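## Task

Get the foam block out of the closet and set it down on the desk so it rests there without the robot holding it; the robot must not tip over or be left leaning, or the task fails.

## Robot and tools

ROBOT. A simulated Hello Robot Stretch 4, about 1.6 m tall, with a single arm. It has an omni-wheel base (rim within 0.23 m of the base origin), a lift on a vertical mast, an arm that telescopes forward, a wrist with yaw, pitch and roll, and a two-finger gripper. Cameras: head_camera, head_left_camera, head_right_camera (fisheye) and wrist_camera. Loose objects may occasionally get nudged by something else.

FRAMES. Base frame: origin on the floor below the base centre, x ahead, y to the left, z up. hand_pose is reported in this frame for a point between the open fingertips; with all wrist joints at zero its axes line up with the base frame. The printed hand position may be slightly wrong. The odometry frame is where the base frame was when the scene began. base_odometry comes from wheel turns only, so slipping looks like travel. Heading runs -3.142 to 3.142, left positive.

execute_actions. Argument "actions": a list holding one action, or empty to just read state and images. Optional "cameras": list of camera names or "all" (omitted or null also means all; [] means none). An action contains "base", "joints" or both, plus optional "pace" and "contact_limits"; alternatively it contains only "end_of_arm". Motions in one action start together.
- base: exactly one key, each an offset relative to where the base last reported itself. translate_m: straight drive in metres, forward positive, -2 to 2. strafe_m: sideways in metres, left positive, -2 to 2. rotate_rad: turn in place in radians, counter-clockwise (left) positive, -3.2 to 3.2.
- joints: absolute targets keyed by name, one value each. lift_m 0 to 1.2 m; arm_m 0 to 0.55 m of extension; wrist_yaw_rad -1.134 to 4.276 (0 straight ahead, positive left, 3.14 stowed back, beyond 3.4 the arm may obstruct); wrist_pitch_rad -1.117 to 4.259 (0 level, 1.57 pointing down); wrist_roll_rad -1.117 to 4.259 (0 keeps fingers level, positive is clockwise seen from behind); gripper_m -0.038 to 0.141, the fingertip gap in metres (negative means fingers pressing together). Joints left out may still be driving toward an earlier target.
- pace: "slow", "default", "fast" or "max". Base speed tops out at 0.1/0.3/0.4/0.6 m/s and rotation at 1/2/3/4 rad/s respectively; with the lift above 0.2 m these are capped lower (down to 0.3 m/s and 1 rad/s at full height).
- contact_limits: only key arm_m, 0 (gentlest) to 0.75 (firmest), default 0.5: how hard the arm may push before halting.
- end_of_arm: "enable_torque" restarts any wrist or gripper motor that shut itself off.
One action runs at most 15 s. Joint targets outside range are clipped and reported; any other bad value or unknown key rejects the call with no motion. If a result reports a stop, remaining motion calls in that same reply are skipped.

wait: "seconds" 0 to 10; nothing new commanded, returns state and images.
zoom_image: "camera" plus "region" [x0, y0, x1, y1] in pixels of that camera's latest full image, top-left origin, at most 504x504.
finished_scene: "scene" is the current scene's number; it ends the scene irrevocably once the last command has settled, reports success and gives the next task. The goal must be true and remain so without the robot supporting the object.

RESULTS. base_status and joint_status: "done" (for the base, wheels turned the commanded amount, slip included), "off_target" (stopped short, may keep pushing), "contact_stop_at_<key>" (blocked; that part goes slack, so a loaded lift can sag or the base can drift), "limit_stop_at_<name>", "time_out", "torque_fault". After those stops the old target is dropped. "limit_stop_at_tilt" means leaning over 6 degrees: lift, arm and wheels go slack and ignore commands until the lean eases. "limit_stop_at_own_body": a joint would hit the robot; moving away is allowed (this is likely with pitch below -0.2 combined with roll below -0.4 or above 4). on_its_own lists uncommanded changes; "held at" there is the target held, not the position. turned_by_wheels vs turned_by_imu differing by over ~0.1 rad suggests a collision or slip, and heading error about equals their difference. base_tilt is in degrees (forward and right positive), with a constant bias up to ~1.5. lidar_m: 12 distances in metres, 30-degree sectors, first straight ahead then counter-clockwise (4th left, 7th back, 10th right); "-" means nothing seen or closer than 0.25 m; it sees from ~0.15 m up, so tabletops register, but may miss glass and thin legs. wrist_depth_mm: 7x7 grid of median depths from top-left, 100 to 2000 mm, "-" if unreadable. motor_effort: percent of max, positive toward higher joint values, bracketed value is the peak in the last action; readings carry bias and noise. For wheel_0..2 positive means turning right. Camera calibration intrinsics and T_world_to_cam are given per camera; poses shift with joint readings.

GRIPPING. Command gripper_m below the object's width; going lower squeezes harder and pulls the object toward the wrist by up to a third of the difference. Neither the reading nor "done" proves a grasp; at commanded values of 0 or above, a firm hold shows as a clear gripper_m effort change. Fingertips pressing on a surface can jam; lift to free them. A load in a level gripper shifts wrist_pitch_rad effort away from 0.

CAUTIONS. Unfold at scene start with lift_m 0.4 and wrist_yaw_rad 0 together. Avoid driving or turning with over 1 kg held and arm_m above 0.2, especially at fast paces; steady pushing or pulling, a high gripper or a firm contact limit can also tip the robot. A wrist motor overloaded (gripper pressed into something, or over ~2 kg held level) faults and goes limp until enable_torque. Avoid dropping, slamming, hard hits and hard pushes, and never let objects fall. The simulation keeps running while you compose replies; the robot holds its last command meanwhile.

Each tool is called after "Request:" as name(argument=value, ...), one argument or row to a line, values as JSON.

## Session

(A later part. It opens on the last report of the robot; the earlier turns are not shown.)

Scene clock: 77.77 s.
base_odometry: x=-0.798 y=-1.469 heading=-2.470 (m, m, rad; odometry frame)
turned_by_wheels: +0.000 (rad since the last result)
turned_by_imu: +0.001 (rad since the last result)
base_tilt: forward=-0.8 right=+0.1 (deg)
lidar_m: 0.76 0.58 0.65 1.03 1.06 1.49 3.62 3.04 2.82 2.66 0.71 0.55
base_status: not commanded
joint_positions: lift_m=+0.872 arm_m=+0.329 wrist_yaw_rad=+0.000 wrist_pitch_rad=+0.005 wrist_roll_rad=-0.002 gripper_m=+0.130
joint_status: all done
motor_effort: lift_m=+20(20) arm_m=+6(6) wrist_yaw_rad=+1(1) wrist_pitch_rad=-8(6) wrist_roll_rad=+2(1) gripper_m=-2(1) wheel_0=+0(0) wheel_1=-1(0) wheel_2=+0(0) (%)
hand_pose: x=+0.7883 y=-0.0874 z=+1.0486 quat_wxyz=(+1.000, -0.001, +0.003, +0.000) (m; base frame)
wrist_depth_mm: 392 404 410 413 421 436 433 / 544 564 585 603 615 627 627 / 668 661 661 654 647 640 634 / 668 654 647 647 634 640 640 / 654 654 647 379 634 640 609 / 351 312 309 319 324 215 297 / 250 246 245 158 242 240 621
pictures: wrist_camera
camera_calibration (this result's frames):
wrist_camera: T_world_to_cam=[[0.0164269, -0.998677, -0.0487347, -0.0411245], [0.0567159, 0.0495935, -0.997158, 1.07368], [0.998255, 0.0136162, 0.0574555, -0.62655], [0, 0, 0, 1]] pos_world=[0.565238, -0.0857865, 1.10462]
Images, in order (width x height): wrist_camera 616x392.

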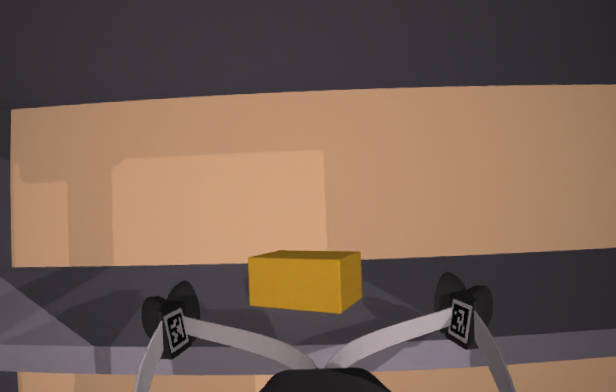

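Request:
execute_actions(
  actions=[
    {"base":{"strafe_m":0.01},"joints":{"arm_m":0.455},"pace":"slow"},
  ],
  cameras=["wrist_camera"],
)

Request:
execute_actions(
  actions=[
    {"joints":{"gripper_m":0.035}},
  ],
  cameras=["wrist_camera"],
)

Request:
execute_actions(
  actions=[
    {"joints":{"lift_m":0.897},"pace":"slow"},
  ],
  cameras=["wrist_camera"],
)

Scene clock: 82.07 s.
base_odometry: x=-0.792 y=-1.477 heading=-2.470 (m, m, rad; odometry frame)
turned_by_wheels: +0.000 (rad since the last result)
turned_by_imu: +0.001 (rad since the last result)
base_tilt: forward=-0.8 right=+0.1 (deg)
lidar_m: 0.77 0.58 0.66 0.99 1.07 1.48 3.60 3.05 2.80 2.65 0.71 0.58
base_status: done
joint_positions: lift_m=+0.872 arm_m=+0.454 wrist_yaw_rad=+0.000 wrist_pitch_rad=+0.005 wrist_roll_rad=-0.002 gripper_m=+0.130
joint_status: all done
motor_effort: lift_m=+20(20) arm_m=+6(6) wrist_yaw_rad=+1(1) wrist_pitch_rad=-8(7) wrist_roll_rad=+2(1) gripper_m=-1(0) wheel_0=-3(3) wheel_1=+1(7) wheel_2=+0(0) (%)
hand_pose: x=+0.9132 y=-0.0874 z=+1.0486 quat_wxyz=(+1.000, -0.001, +0.003, +0.000) (m; base frame)
wrist_depth_mm: 389 404 407 413 421 433 433 / 539 539 539 530 530 525 521 / 539 535 525 530 525 517 521 / 535 530 525 525 521 521 512 / 525 535 530 525 525 517 512 / 351 312 220 206 206 216 297 / 225 216 201 158 194 196 206
pictures: wrist_camera
camera_calibration (this result's frames):
wrist_camera: T_world_to_cam=[[0.0163418, -0.998678, -0.0487347, -0.0431243], [0.0567202, 0.0495887, -0.997158, 1.06659], [0.998256, 0.0135311, 0.0574556, -0.751308], [0, 0, 0, 1]] pos_world=[0.690205, -0.0857921, 1.10462]
Images, in order (width x height): wrist_camera 616x392.

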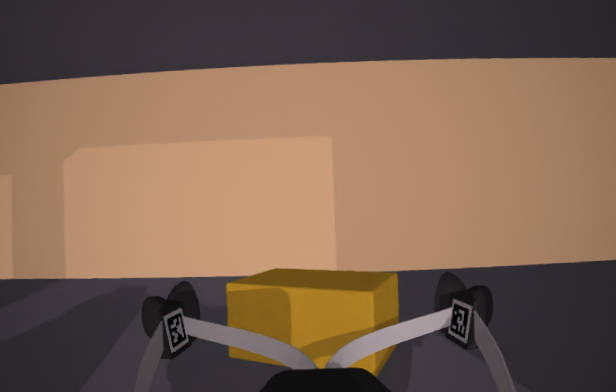

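Scene clock: 83.93 s.
base_odometry: x=-0.792 y=-1.477 heading=-2.470 (m, m, rad; odometry frame)
turned_by_wheels: +0.000 (rad since the last result)
turned_by_imu: +0.001 (rad since the last result)
base_tilt: forward=-0.8 right=+0.1 (deg)
lidar_m: 0.77 0.58 0.65 1.03 1.06 1.49 3.60 3.03 2.81 2.66 0.69 0.56
base_status: not commanded
joint_positions: lift_m=+0.872 arm_m=+0.454 wrist_yaw_rad=+0.000 wrist_pitch_rad=+0.005 wrist_roll_rad=-0.002 gripper_m=+0.036
joint_status: all done
motor_effort: lift_m=+20(20) arm_m=+7(7) wrist_yaw_rad=+0(1) wrist_pitch_rad=-8(6) wrist_roll_rad=+2(1) gripper_m=-29(35) wheel_0=-3(3) wheel_1=+1(1) wheel_2=+0(0) (%)
hand_pose: x=+0.9132 y=-0.0874 z=+1.0486 quat_wxyz=(+1.000, -0.001, +0.003, +0.000) (m; base frame)
wrist_depth_mm: 392 407 407 415 421 436 433 / 544 535 530 525 530 525 525 / 539 535 535 525 521 521 517 / 530 535 525 525 521 521 512 / 535 525 525 521 517 517 517 / 349 349 209 197 200 303 294 / 223 165 186 191 181 175 193
pictures: wrist_camera
camera_calibration (this result's frames):
wrist_camera: T_world_to_cam=[[0.016395, -0.998677, -0.0487348, -0.0431575], [0.0567176, 0.0495918, -0.997158, 1.06659], [0.998256, 0.0135843, 0.0574556, -0.751312], [0, 0, 0, 1]] pos_world=[0.690214, -0.0857886, 1.10462]
Images, in order (width x height): wrist_camera 616x392.

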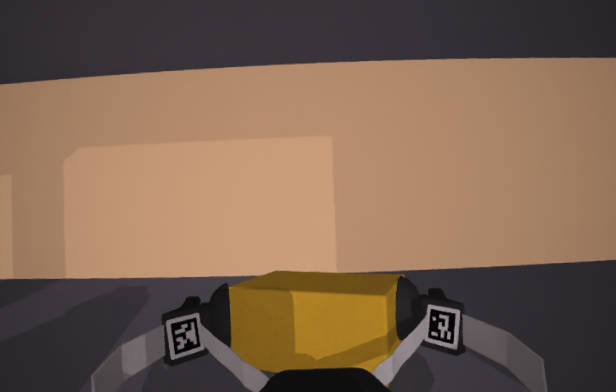

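Scene clock: 84.93 s.
base_odometry: x=-0.792 y=-1.477 heading=-2.470 (m, m, rad; odometry frame)
turned_by_wheels: +0.000 (rad since the last result)
turned_by_imu: +0.000 (rad since the last result)
base_tilt: forward=-0.9 right=+0.1 (deg)
lidar_m: 0.78 0.57 0.66 1.02 1.07 1.49 3.61 3.05 2.85 2.67 0.69 0.58
base_status: not commanded
joint_positions: lift_m=+0.897 arm_m=+0.454 wrist_yaw_rad=+0.000 wrist_pitch_rad=+0.005 wrist_roll_rad=-0.002 gripper_m=+0.036
joint_status: all done
motor_effort: lift_m=+20(18) arm_m=+6(6) wrist_yaw_rad=+0(0) wrist_pitch_rad=-8(9) wrist_roll_rad=+2(1) gripper_m=-29(31) wheel_0=-3(3) wheel_1=+1(1) wheel_2=+0(0) (%)
hand_pose: x=+0.9132 y=-0.0874 z=+1.0735 quat_wxyz=(+1.000, -0.001, +0.003, +0.000) (m; base frame)
wrist_depth_mm: 342 353 357 364 368 382 382 / 480 496 517 525 530 530 517 / 535 535 530 525 525 521 517 / 530 535 525 535 525 517 517 / 535 530 525 521 525 517 517 / 449 445 208 198 200 389 377 / 286 166 204 191 181 175 248
pictures: wrist_camera
camera_calibration (this result's frames):
wrist_camera: T_world_to_cam=[[0.0163861, -0.998677, -0.0487377, -0.0419326], [0.0565399, 0.0495917, -0.997168, 1.0916], [0.998266, 0.0135841, 0.0572778, -0.752562], [0, 0, 0, 1]] pos_world=[0.690225, -0.0857886, 1.12957]
Images, in order (width x height): wrist_camera 616x392.

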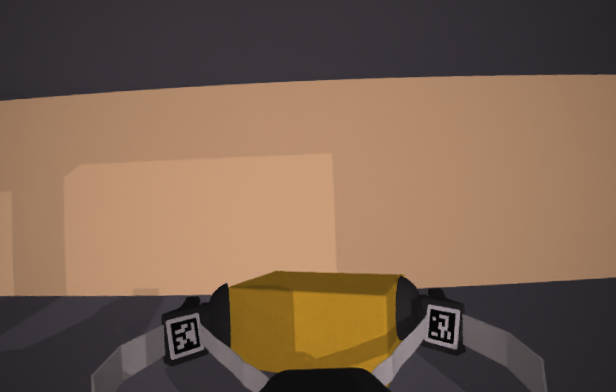

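Request:
execute_actions(
  actions=[
    {"joints":{"arm_m":0.0},"base":{"translate_m":-0.3}},
  ],
  cameras=[],
)

Request:
execute_actions(
  actions=[
    {"base":{"rotate_rad":3.14}},
  ],
  cameras=["head_camera","head_left_camera","wrist_camera"],
)

Scene clock: 88.43 s.
base_odometry: x=-0.557 y=-1.290 heading=-2.470 (m, m, rad; odometry frame)
turned_by_wheels: +0.000 (rad since the last result)
turned_by_imu: +0.002 (rad since the last result)
base_tilt: forward=-0.8 right=+0.0 (deg)
lidar_m: 1.06 0.81 1.07 1.02 1.06 1.47 3.26 2.71 2.81 2.66 1.09 0.84
base_status: done
joint_positions: lift_m=+0.897 arm_m=+0.001 wrist_yaw_rad=+0.000 wrist_pitch_rad=+0.006 wrist_roll_rad=-0.002 gripper_m=+0.036
joint_status: all done
motor_effort: lift_m=+20(20) arm_m=-7(6) wrist_yaw_rad=+1(0) wrist_pitch_rad=-8(9) wrist_roll_rad=+1(1) gripper_m=-30(34) wheel_0=-1(8) wheel_1=-1(5) wheel_2=+0(9) (%)
hand_pose: x=+0.4605 y=-0.0875 z=+1.0733 quat_wxyz=(+1.000, -0.001, +0.003, +0.000) (m; base frame)
wrist_depth_mm: 627 1098 1281 1281 1281 603 597 / 634 1098 1255 1281 1255 603 597 / 615 1008 1255 1118 976 603 603 / 609 1078 1281 1229 1255 603 585 / 603 1025 1255 1008 854 597 585 / 609 976 208 197 199 585 591 / 609 166 204 191 182 175 580
pictures: none
No camera images: the call's "cameras" was empty. Leave "cameras" out to get every camera's image.

Scene clock: 91.37 s.
base_odometry: x=-0.557 y=-1.290 heading=+0.670 (m, m, rad; odometry frame)
turned_by_wheels: +3.140 (rad since the last result)
turned_by_imu: +3.152 (rad since the last result)
base_tilt: forward=-0.9 right=+0.1 (deg)
lidar_m: 3.23 2.62 2.79 2.64 1.12 0.86 1.07 0.82 1.08 1.00 1.08 1.45
base_status: done
joint_positions: lift_m=+0.897 arm_m=+0.001 wrist_yaw_rad=+0.000 wrist_pitch_rad=+0.006 wrist_roll_rad=-0.002 gripper_m=+0.036
joint_status: not commanded
motor_effort: lift_m=+19(20) arm_m=-6(7) wrist_yaw_rad=+0(1) wrist_pitch_rad=-9(9) wrist_roll_rad=+1(1) gripper_m=-33(33) wheel_0=-1(9) wheel_1=-1(6) wheel_2=-2(9) (%)
hand_pose: x=+0.4605 y=-0.0874 z=+1.0734 quat_wxyz=(+1.000, -0.001, +0.003, +0.000) (m; base frame)
wrist_depth_mm: - - - - - - 1397 / - - - - - - 1397 / - - - - - - 1430 / - - - - - - 1430 / - - - - - - 1430 / - - 208 196 200 1863 1430 / - 166 206 191 181 174 1366
pictures: head_camera, head_left_camera, wrist_camera
camera_calibration (this result's frames):
wrist_camera: T_world_to_cam=[[0.0165153, -0.998674, -0.0487582, -0.0345097], [0.0559532, 0.0496115, -0.9972, 1.11743], [0.998297, 0.0137409, 0.0566984, -0.300021], [0, 0, 0, 1]] pos_world=[0.237556, -0.0857788, 1.12963]
Images, in order (width x height): head_camera 420x560, head_left_camera 420x672, wrist_camera 616x392.

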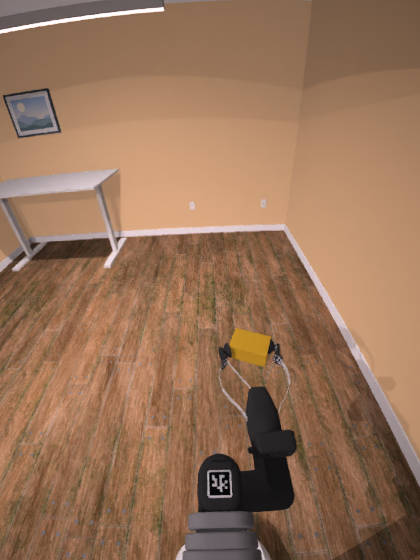

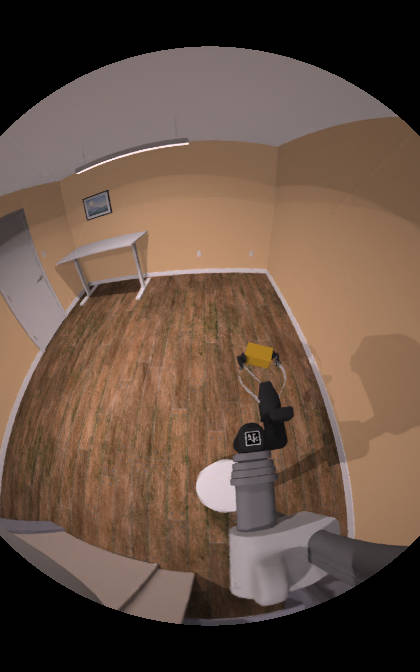

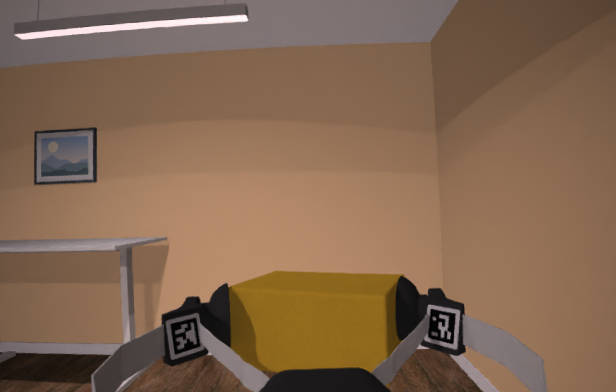

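Request:
execute_actions(
  actions=[
    {"base":{"strafe_m":1.5},"joints":{"lift_m":1.0}},
  ],
)

Request:
execute_actions(
  actions=[
    {"base":{"translate_m":1.2}},
  ],
)

Scene clock: 102.23 s.
base_odometry: x=-1.488 y=-0.114 heading=+0.670 (m, m, rad; odometry frame)
turned_by_wheels: +0.000 (rad since the last result)
turned_by_imu: +0.006 (rad since the last result)
base_tilt: forward=-0.8 right=+0.0 (deg)
lidar_m: 2.41 1.73 1.23 1.14 1.22 1.55 0.74 0.80 1.15 2.54 2.64 3.36
base_status: done
joint_positions: lift_m=+1.000 arm_m=+0.001 wrist_yaw_rad=+0.000 wrist_pitch_rad=+0.006 wrist_roll_rad=-0.002 gripper_m=+0.036
joint_status: all done
motor_effort: lift_m=+19(18) arm_m=-6(6) wrist_yaw_rad=+0(0) wrist_pitch_rad=-9(9) wrist_roll_rad=+1(2) gripper_m=-34(34) wheel_0=+0(9) wheel_1=-1(9) wheel_2=+0(1) (%)
hand_pose: x=+0.4605 y=-0.0874 z=+1.1764 quat_wxyz=(+1.000, -0.001, +0.003, +0.000) (m; base frame)
wrist_depth_mm: 1808 - - - - - - / 1863 - - - - - - / 1756 - - - - - - / 1708 - - - - - - / 1661 - - - - - - / 1708 - 208 196 200 - - / 1708 165 205 191 181 174 -
pictures: head_camera, head_left_camera, head_right_camera, wrist_camera
camera_calibration (this result's frames):
wrist_camera: T_world_to_cam=[[0.0163433, -0.998677, -0.0487582, -0.0294589], [0.0559619, 0.0496019, -0.9972, 1.22012], [0.998299, 0.0135689, 0.0566985, -0.305856], [0, 0, 0, 1]] pos_world=[0.237537, -0.0857901, 1.23261]
Images, in order (width x height): head_camera 420x560, head_left_camera 420x672, head_right_camera 420x672, wrist_camera 616x392.

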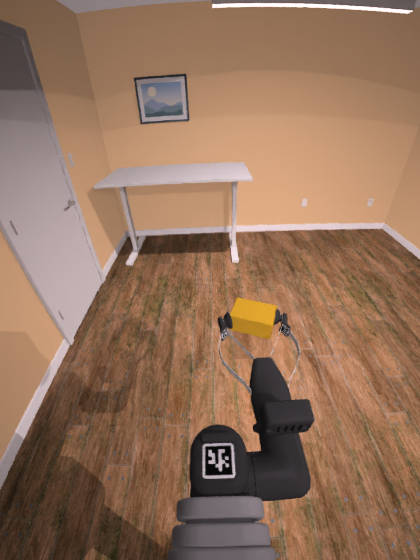

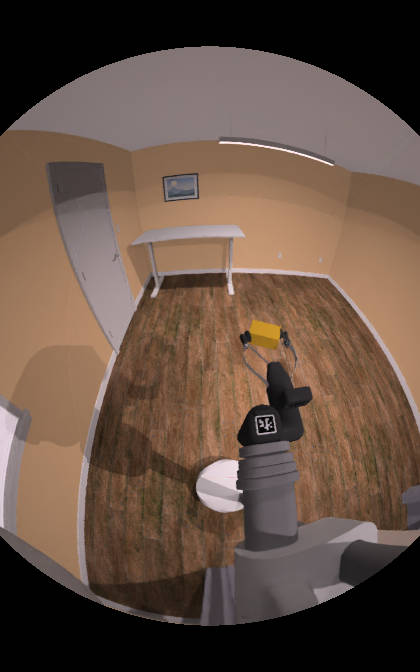

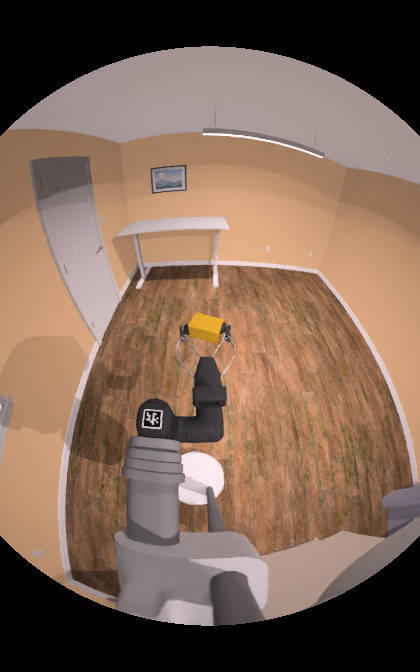

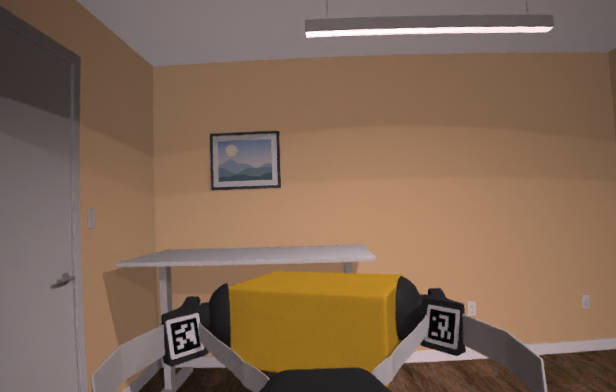

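Scene clock: 107.73 s.
base_odometry: x=-0.548 y=+0.631 heading=+0.670 (m, m, rad; odometry frame)
turned_by_wheels: +0.000 (rad since the last result)
turned_by_imu: -0.002 (rad since the last result)
base_tilt: forward=-0.8 right=+0.1 (deg)
lidar_m: 1.17 1.26 1.21 1.16 1.23 1.70 1.94 2.07 2.64 2.54 2.62 1.24
base_status: done
joint_positions: lift_m=+1.000 arm_m=+0.001 wrist_yaw_rad=+0.000 wrist_pitch_rad=+0.006 wrist_roll_rad=-0.002 gripper_m=+0.036
joint_status: not commanded
motor_effort: lift_m=+19(19) arm_m=-6(6) wrist_yaw_rad=+2(0) wrist_pitch_rad=-9(9) wrist_roll_rad=+1(1) gripper_m=-34(32) wheel_0=+0(4) wheel_1=+1(5) wheel_2=-1(10) (%)
hand_pose: x=+0.4605 y=-0.0874 z=+1.1764 quat_wxyz=(+1.000, -0.001, +0.003, +0.000) (m; base frame)
wrist_depth_mm: 1863 1808 1808 1756 1808 1808 1808 / 1808 1756 1756 1808 1708 1808 1708 / 1756 1808 1808 1756 1808 1808 1808 / 1808 1756 1756 1863 1808 1808 1756 / 1756 1708 1756 1808 1708 1708 1708 / 1308 1255 208 197 199 1708 1756 / 1661 166 204 191 181 175 1756
pictures: head_camera, head_left_camera, head_right_camera, wrist_camera
camera_calibration (this result's frames):
wrist_camera: T_world_to_cam=[[0.0163338, -0.998677, -0.0487581, -0.0294569], [0.0559625, 0.0496013, -0.9972, 1.22012], [0.998299, 0.0135594, 0.0566987, -0.305829], [0, 0, 0, 1]] pos_world=[0.237509, -0.0857907, 1.23261]
Images, in order (width x height): head_camera 420x560, head_left_camera 420x672, head_right_camera 420x672, wrist_camera 616x392.

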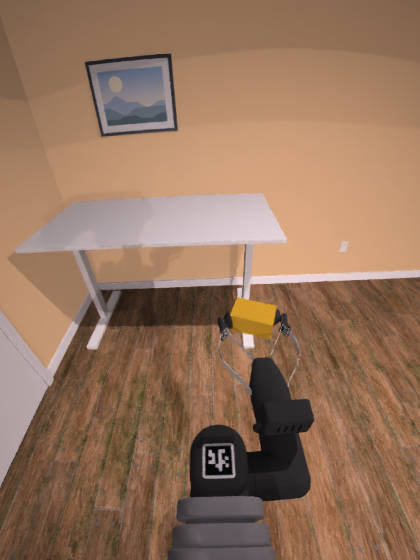

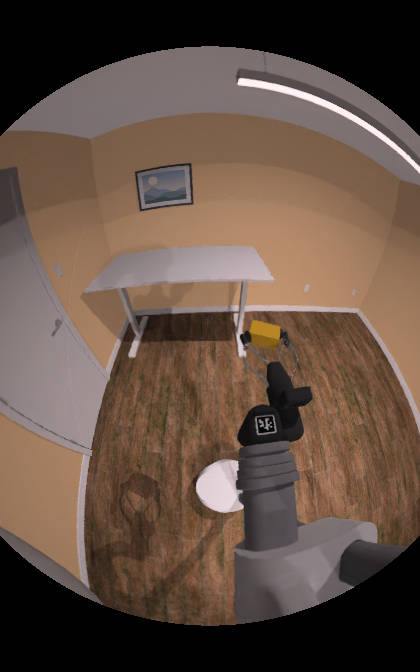

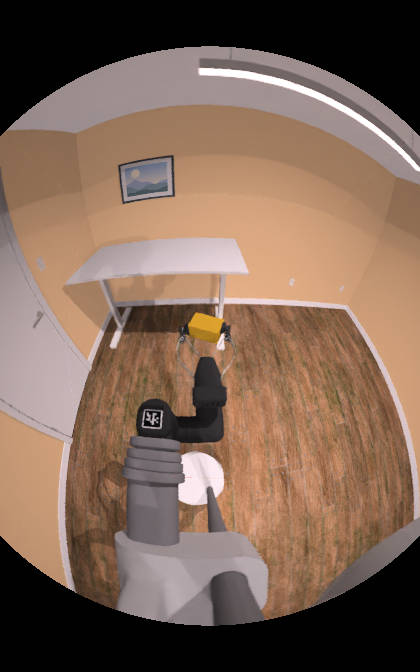

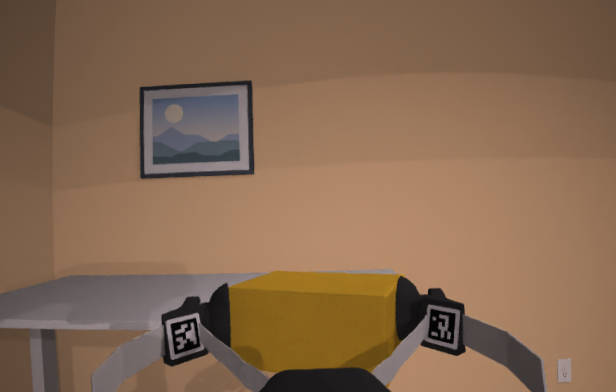

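Request:
execute_actions(
  actions=[
    {"base":{"strafe_m":0.45},"joints":{"lift_m":0.89}},
  ],
  cameras=[],
)

Request:
execute_actions(
  actions=[
    {"base":{"translate_m":0.55},"joints":{"arm_m":0.35}},
  ],
  cameras=["head_camera","wrist_camera"],
)

Scene clock: 112.43 s.
base_odometry: x=-0.827 y=+0.983 heading=+0.670 (m, m, rad; odometry frame)
turned_by_wheels: +0.000 (rad since the last result)
turned_by_imu: +0.002 (rad since the last result)
base_tilt: forward=-0.8 right=+0.2 (deg)
lidar_m: 1.20 1.03 0.76 0.70 0.78 1.09 2.00 2.10 3.05 2.98 2.88 1.25
base_status: done
joint_positions: lift_m=+0.890 arm_m=+0.001 wrist_yaw_rad=+0.000 wrist_pitch_rad=+0.006 wrist_roll_rad=-0.002 gripper_m=+0.036
joint_status: all done
motor_effort: lift_m=+17(19) arm_m=-6(6) wrist_yaw_rad=+1(2) wrist_pitch_rad=-10(8) wrist_roll_rad=+1(1) gripper_m=-33(32) wheel_0=-1(10) wheel_1=-2(9) wheel_2=+0(2) (%)
hand_pose: x=+0.4605 y=-0.0874 z=+1.0666 quat_wxyz=(+1.000, -0.001, +0.003, +0.000) (m; base frame)
wrist_depth_mm: 1205 1756 1863 1756 1808 1756 1756 / 1205 1756 1808 1756 1756 1756 1756 / 1182 1756 1756 1708 1808 1808 1708 / 1182 1708 1756 1756 1756 1708 1808 / 1138 1464 1618 1464 1397 1281 1708 / 1118 1397 208 196 199 1756 1708 / 1160 166 205 191 181 174 1756
pictures: none
No camera images: the call's "cameras" was empty. Leave "cameras" out to get every camera's image.

Scene clock: 115.77 s.
base_odometry: x=-0.396 y=+1.325 heading=+0.670 (m, m, rad; odometry frame)
turned_by_wheels: +0.000 (rad since the last result)
turned_by_imu: -0.001 (rad since the last result)
base_tilt: forward=-0.9 right=+0.1 (deg)
lidar_m: 0.64 0.68 0.71 0.71 0.74 1.08 2.56 2.65 3.13 2.98 0.94 0.69
base_status: done
joint_positions: lift_m=+0.890 arm_m=+0.349 wrist_yaw_rad=+0.000 wrist_pitch_rad=+0.006 wrist_roll_rad=-0.002 gripper_m=+0.036
joint_status: all done
motor_effort: lift_m=+16(16) arm_m=+6(6) wrist_yaw_rad=-1(0) wrist_pitch_rad=-8(9) wrist_roll_rad=+2(2) gripper_m=-30(33) wheel_0=+0(4) wheel_1=+1(6) wheel_2=-2(10) (%)
hand_pose: x=+0.8083 y=-0.0874 z=+1.0667 quat_wxyz=(+1.000, -0.001, +0.003, +0.000) (m; base frame)
wrist_depth_mm: 917 931 891 891 904 904 891 / 917 904 891 891 904 891 904 / 931 931 904 891 904 878 891 / 917 917 904 904 917 891 904 / 904 891 904 904 891 904 878 / 676 676 209 197 200 591 580 / 439 166 205 191 181 175 375
pictures: head_camera, wrist_camera
camera_calibration (this result's frames):
wrist_camera: T_world_to_cam=[[0.0164432, -0.998675, -0.0487549, -0.0405505], [0.0561497, 0.0496069, -0.997189, 1.09108], [0.998287, 0.0136594, 0.056891, -0.647014], [0, 0, 0, 1]] pos_world=[0.585308, -0.0857842, 1.12285]
Images, in order (width x height): head_camera 420x560, wrist_camera 616x392.

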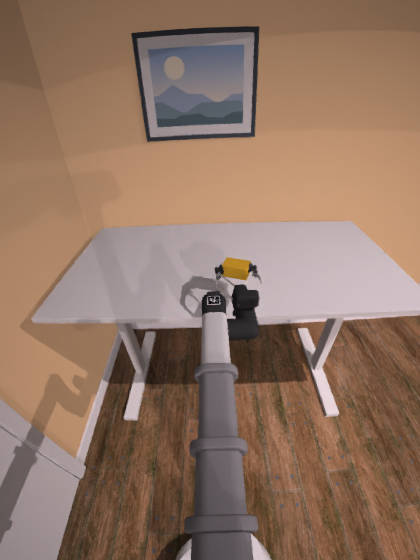

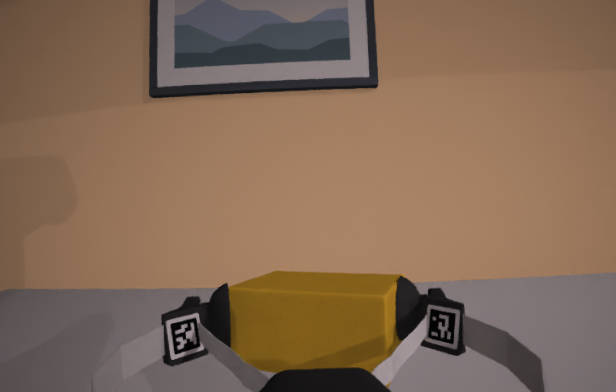

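Request:
execute_actions(
  actions=[
    {"joints":{"lift_m":0.78},"pace":"slow"},
  ],
  cameras=["wrist_camera","head_camera"],
)

Scene clock: 118.27 s.
base_odometry: x=-0.396 y=+1.325 heading=+0.670 (m, m, rad; odometry frame)
turned_by_wheels: +0.000 (rad since the last result)
turned_by_imu: +0.001 (rad since the last result)
base_tilt: forward=-0.8 right=+0.0 (deg)
lidar_m: 0.65 0.69 0.70 0.72 0.76 1.08 2.57 2.66 3.11 2.98 0.98 0.70
base_status: not commanded
joint_positions: lift_m=+0.781 arm_m=+0.349 wrist_yaw_rad=+0.000 wrist_pitch_rad=-0.025 wrist_roll_rad=-0.002 gripper_m=+0.036
joint_status: all done
on_its_own: wrist_pitch_rad is at rest, and its effort (+81) is outside its rest range (-23 to +23)
motor_effort: lift_m=+6(16) arm_m=+6(6) wrist_yaw_rad=+1(2) wrist_pitch_rad=+81(79) wrist_roll_rad=+1(2) gripper_m=-32(30) wheel_0=+0(0) wheel_1=+1(1) wheel_2=-2(1) (%)
hand_pose: x=+0.8082 y=-0.0875 z=+0.9664 quat_wxyz=(+1.000, -0.001, -0.012, +0.000) (m; base frame)
wrist_depth_mm: 946 960 931 917 931 931 931 / 946 946 931 931 917 917 917 / 917 931 931 931 904 917 917 / 917 917 891 904 878 891 891 / 904 891 904 904 891 904 891 / 370 368 206 195 185 314 307 / 217 168 191 190 181 172 186
pictures: head_camera, wrist_camera
camera_calibration (this result's frames):
wrist_camera: T_world_to_cam=[[0.0174996, -0.998683, -0.0482366, -0.0469157], [0.0867155, 0.0495782, -0.994999, 0.964307], [0.996079, 0.0132292, 0.0874688, -0.668995], [0, 0, 0, 1]] pos_world=[0.583573, -0.0858122, 1.01574]
Images, in order (width x height): head_camera 420x560, wrist_camera 616x392.

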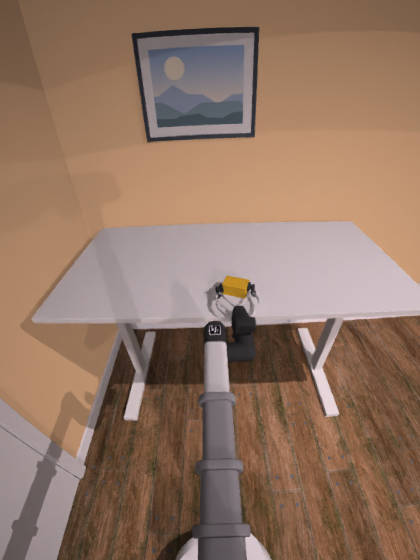

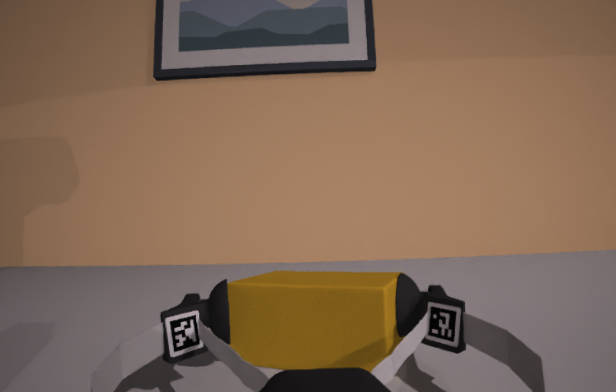

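Pressing; relieve.

Request:
execute_actions(
  actions=[
    {"joints":{"lift_m":0.797},"pace":"slow"},
  ],
  cameras=[],
)

Request:
execute_actions(
  actions=[
    {"joints":{"gripper_m":0.13}},
  ],
  cameras=[],
)

Request:
execute_actions(
  actions=[
    {"joints":{"lift_m":0.81,"arm_m":0.1}},
  ],
  cameras=["head_camera"],
)

Scene clock: 120.40 s.
base_odometry: x=-0.396 y=+1.325 heading=+0.670 (m, m, rad; odometry frame)
turned_by_wheels: +0.000 (rad since the last result)
turned_by_imu: +0.001 (rad since the last result)
base_tilt: forward=-0.9 right=+0.1 (deg)
lidar_m: 0.64 0.69 0.71 0.72 0.74 1.07 2.56 2.65 3.11 2.99 0.94 0.72
base_status: not commanded
joint_positions: lift_m=+0.797 arm_m=+0.349 wrist_yaw_rad=+0.000 wrist_pitch_rad=-0.006 wrist_roll_rad=-0.002 gripper_m=+0.036
joint_status: all done
on_its_own: wrist_pitch_rad is at rest, and its effort (+24) is outside its rest range (-23 to +23)
motor_effort: lift_m=+16(15) arm_m=+6(6) wrist_yaw_rad=+1(2) wrist_pitch_rad=+24(80) wrist_roll_rad=+2(1) gripper_m=-29(30) wheel_0=+0(0) wheel_1=+1(1) wheel_2=-2(2) (%)
hand_pose: x=+0.8083 y=-0.0875 z=+0.9770 quat_wxyz=(+1.000, -0.001, -0.003, +0.000) (m; base frame)
wrist_depth_mm: 931 931 904 891 904 904 904 / 931 931 931 931 904 917 904 / 917 931 904 904 904 891 904 / 931 904 904 904 891 904 891 / 904 891 904 904 788 715 668 / 353 355 207 196 198 304 300 / 222 167 183 190 181 179 191
pictures: none
No camera images: the call's "cameras" was empty. Leave "cameras" out to get every camera's image.

Scene clock: 122.27 s.
base_odometry: x=-0.396 y=+1.325 heading=+0.670 (m, m, rad; odometry frame)
turned_by_wheels: +0.000 (rad since the last result)
turned_by_imu: +0.000 (rad since the last result)
base_tilt: forward=-0.8 right=+0.2 (deg)
lidar_m: 0.65 0.70 0.72 0.70 0.76 1.06 2.56 2.64 3.12 2.98 0.96 0.67
base_status: not commanded
joint_positions: lift_m=+0.797 arm_m=+0.349 wrist_yaw_rad=+0.000 wrist_pitch_rad=+0.005 wrist_roll_rad=-0.002 gripper_m=+0.130
joint_status: all done
motor_effort: lift_m=+17(17) arm_m=+6(6) wrist_yaw_rad=+0(2) wrist_pitch_rad=-5(25) wrist_roll_rad=+2(2) gripper_m=-1(31) wheel_0=+0(0) wheel_1=+1(1) wheel_2=-1(2) (%)
hand_pose: x=+0.8083 y=-0.0875 z=+0.9739 quat_wxyz=(+1.000, -0.001, +0.002, +0.000) (m; base frame)
wrist_depth_mm: 917 931 891 891 917 904 891 / 931 904 904 904 917 891 891 / 917 904 891 891 904 917 891 / 917 904 891 891 904 904 891 / 831 778 750 699 640 585 554 / 315 282 220 205 193 216 268 / 202 195 189 159 185 179 187
pictures: none
No camera images: the call's "cameras" was empty. Leave "cameras" out to get every camera's image.

Scene clock: 124.13 s.
base_odometry: x=-0.396 y=+1.325 heading=+0.670 (m, m, rad; odometry frame)
turned_by_wheels: +0.000 (rad since the last result)
turned_by_imu: +0.000 (rad since the last result)
base_tilt: forward=-0.8 right=+0.1 (deg)
lidar_m: 0.65 0.69 0.71 0.72 0.75 1.08 2.54 2.66 3.11 3.00 0.97 0.69
base_status: not commanded
joint_positions: lift_m=+0.810 arm_m=+0.101 wrist_yaw_rad=+0.000 wrist_pitch_rad=+0.005 wrist_roll_rad=-0.002 gripper_m=+0.130
joint_status: all done
motor_effort: lift_m=+20(22) arm_m=-7(5) wrist_yaw_rad=+0(1) wrist_pitch_rad=-6(7) wrist_roll_rad=+2(1) gripper_m=-3(0) wheel_0=+0(0) wheel_1=+1(1) wheel_2=-2(2) (%)
hand_pose: x=+0.5605 y=-0.0874 z=+0.9865 quat_wxyz=(+1.000, -0.001, +0.003, +0.000) (m; base frame)
wrist_depth_mm: 1160 1160 1138 1118 1160 1118 1138 / 1182 1160 1138 1138 1182 1160 1138 / 1160 1160 1182 1138 1138 1138 1118 / 1138 1160 1182 1138 1118 1138 1118 / 960 917 854 466 741 691 654 / 373 345 338 355 342 216 345 / 1118 1138 1118 158 1098 1138 1098
pictures: head_camera
Images, in order (width x height): head_camera 420x560.

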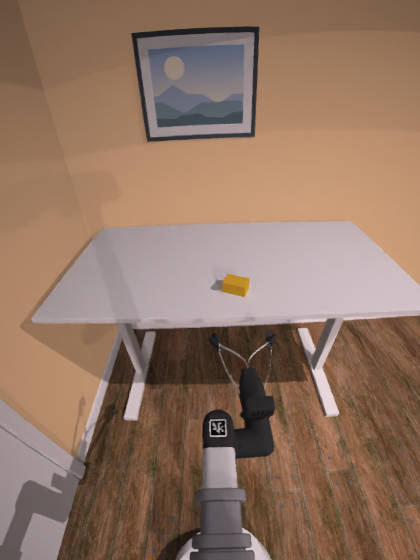

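Request:
finished_scene(
  scene=2,
)

The scene is finished: the task was done.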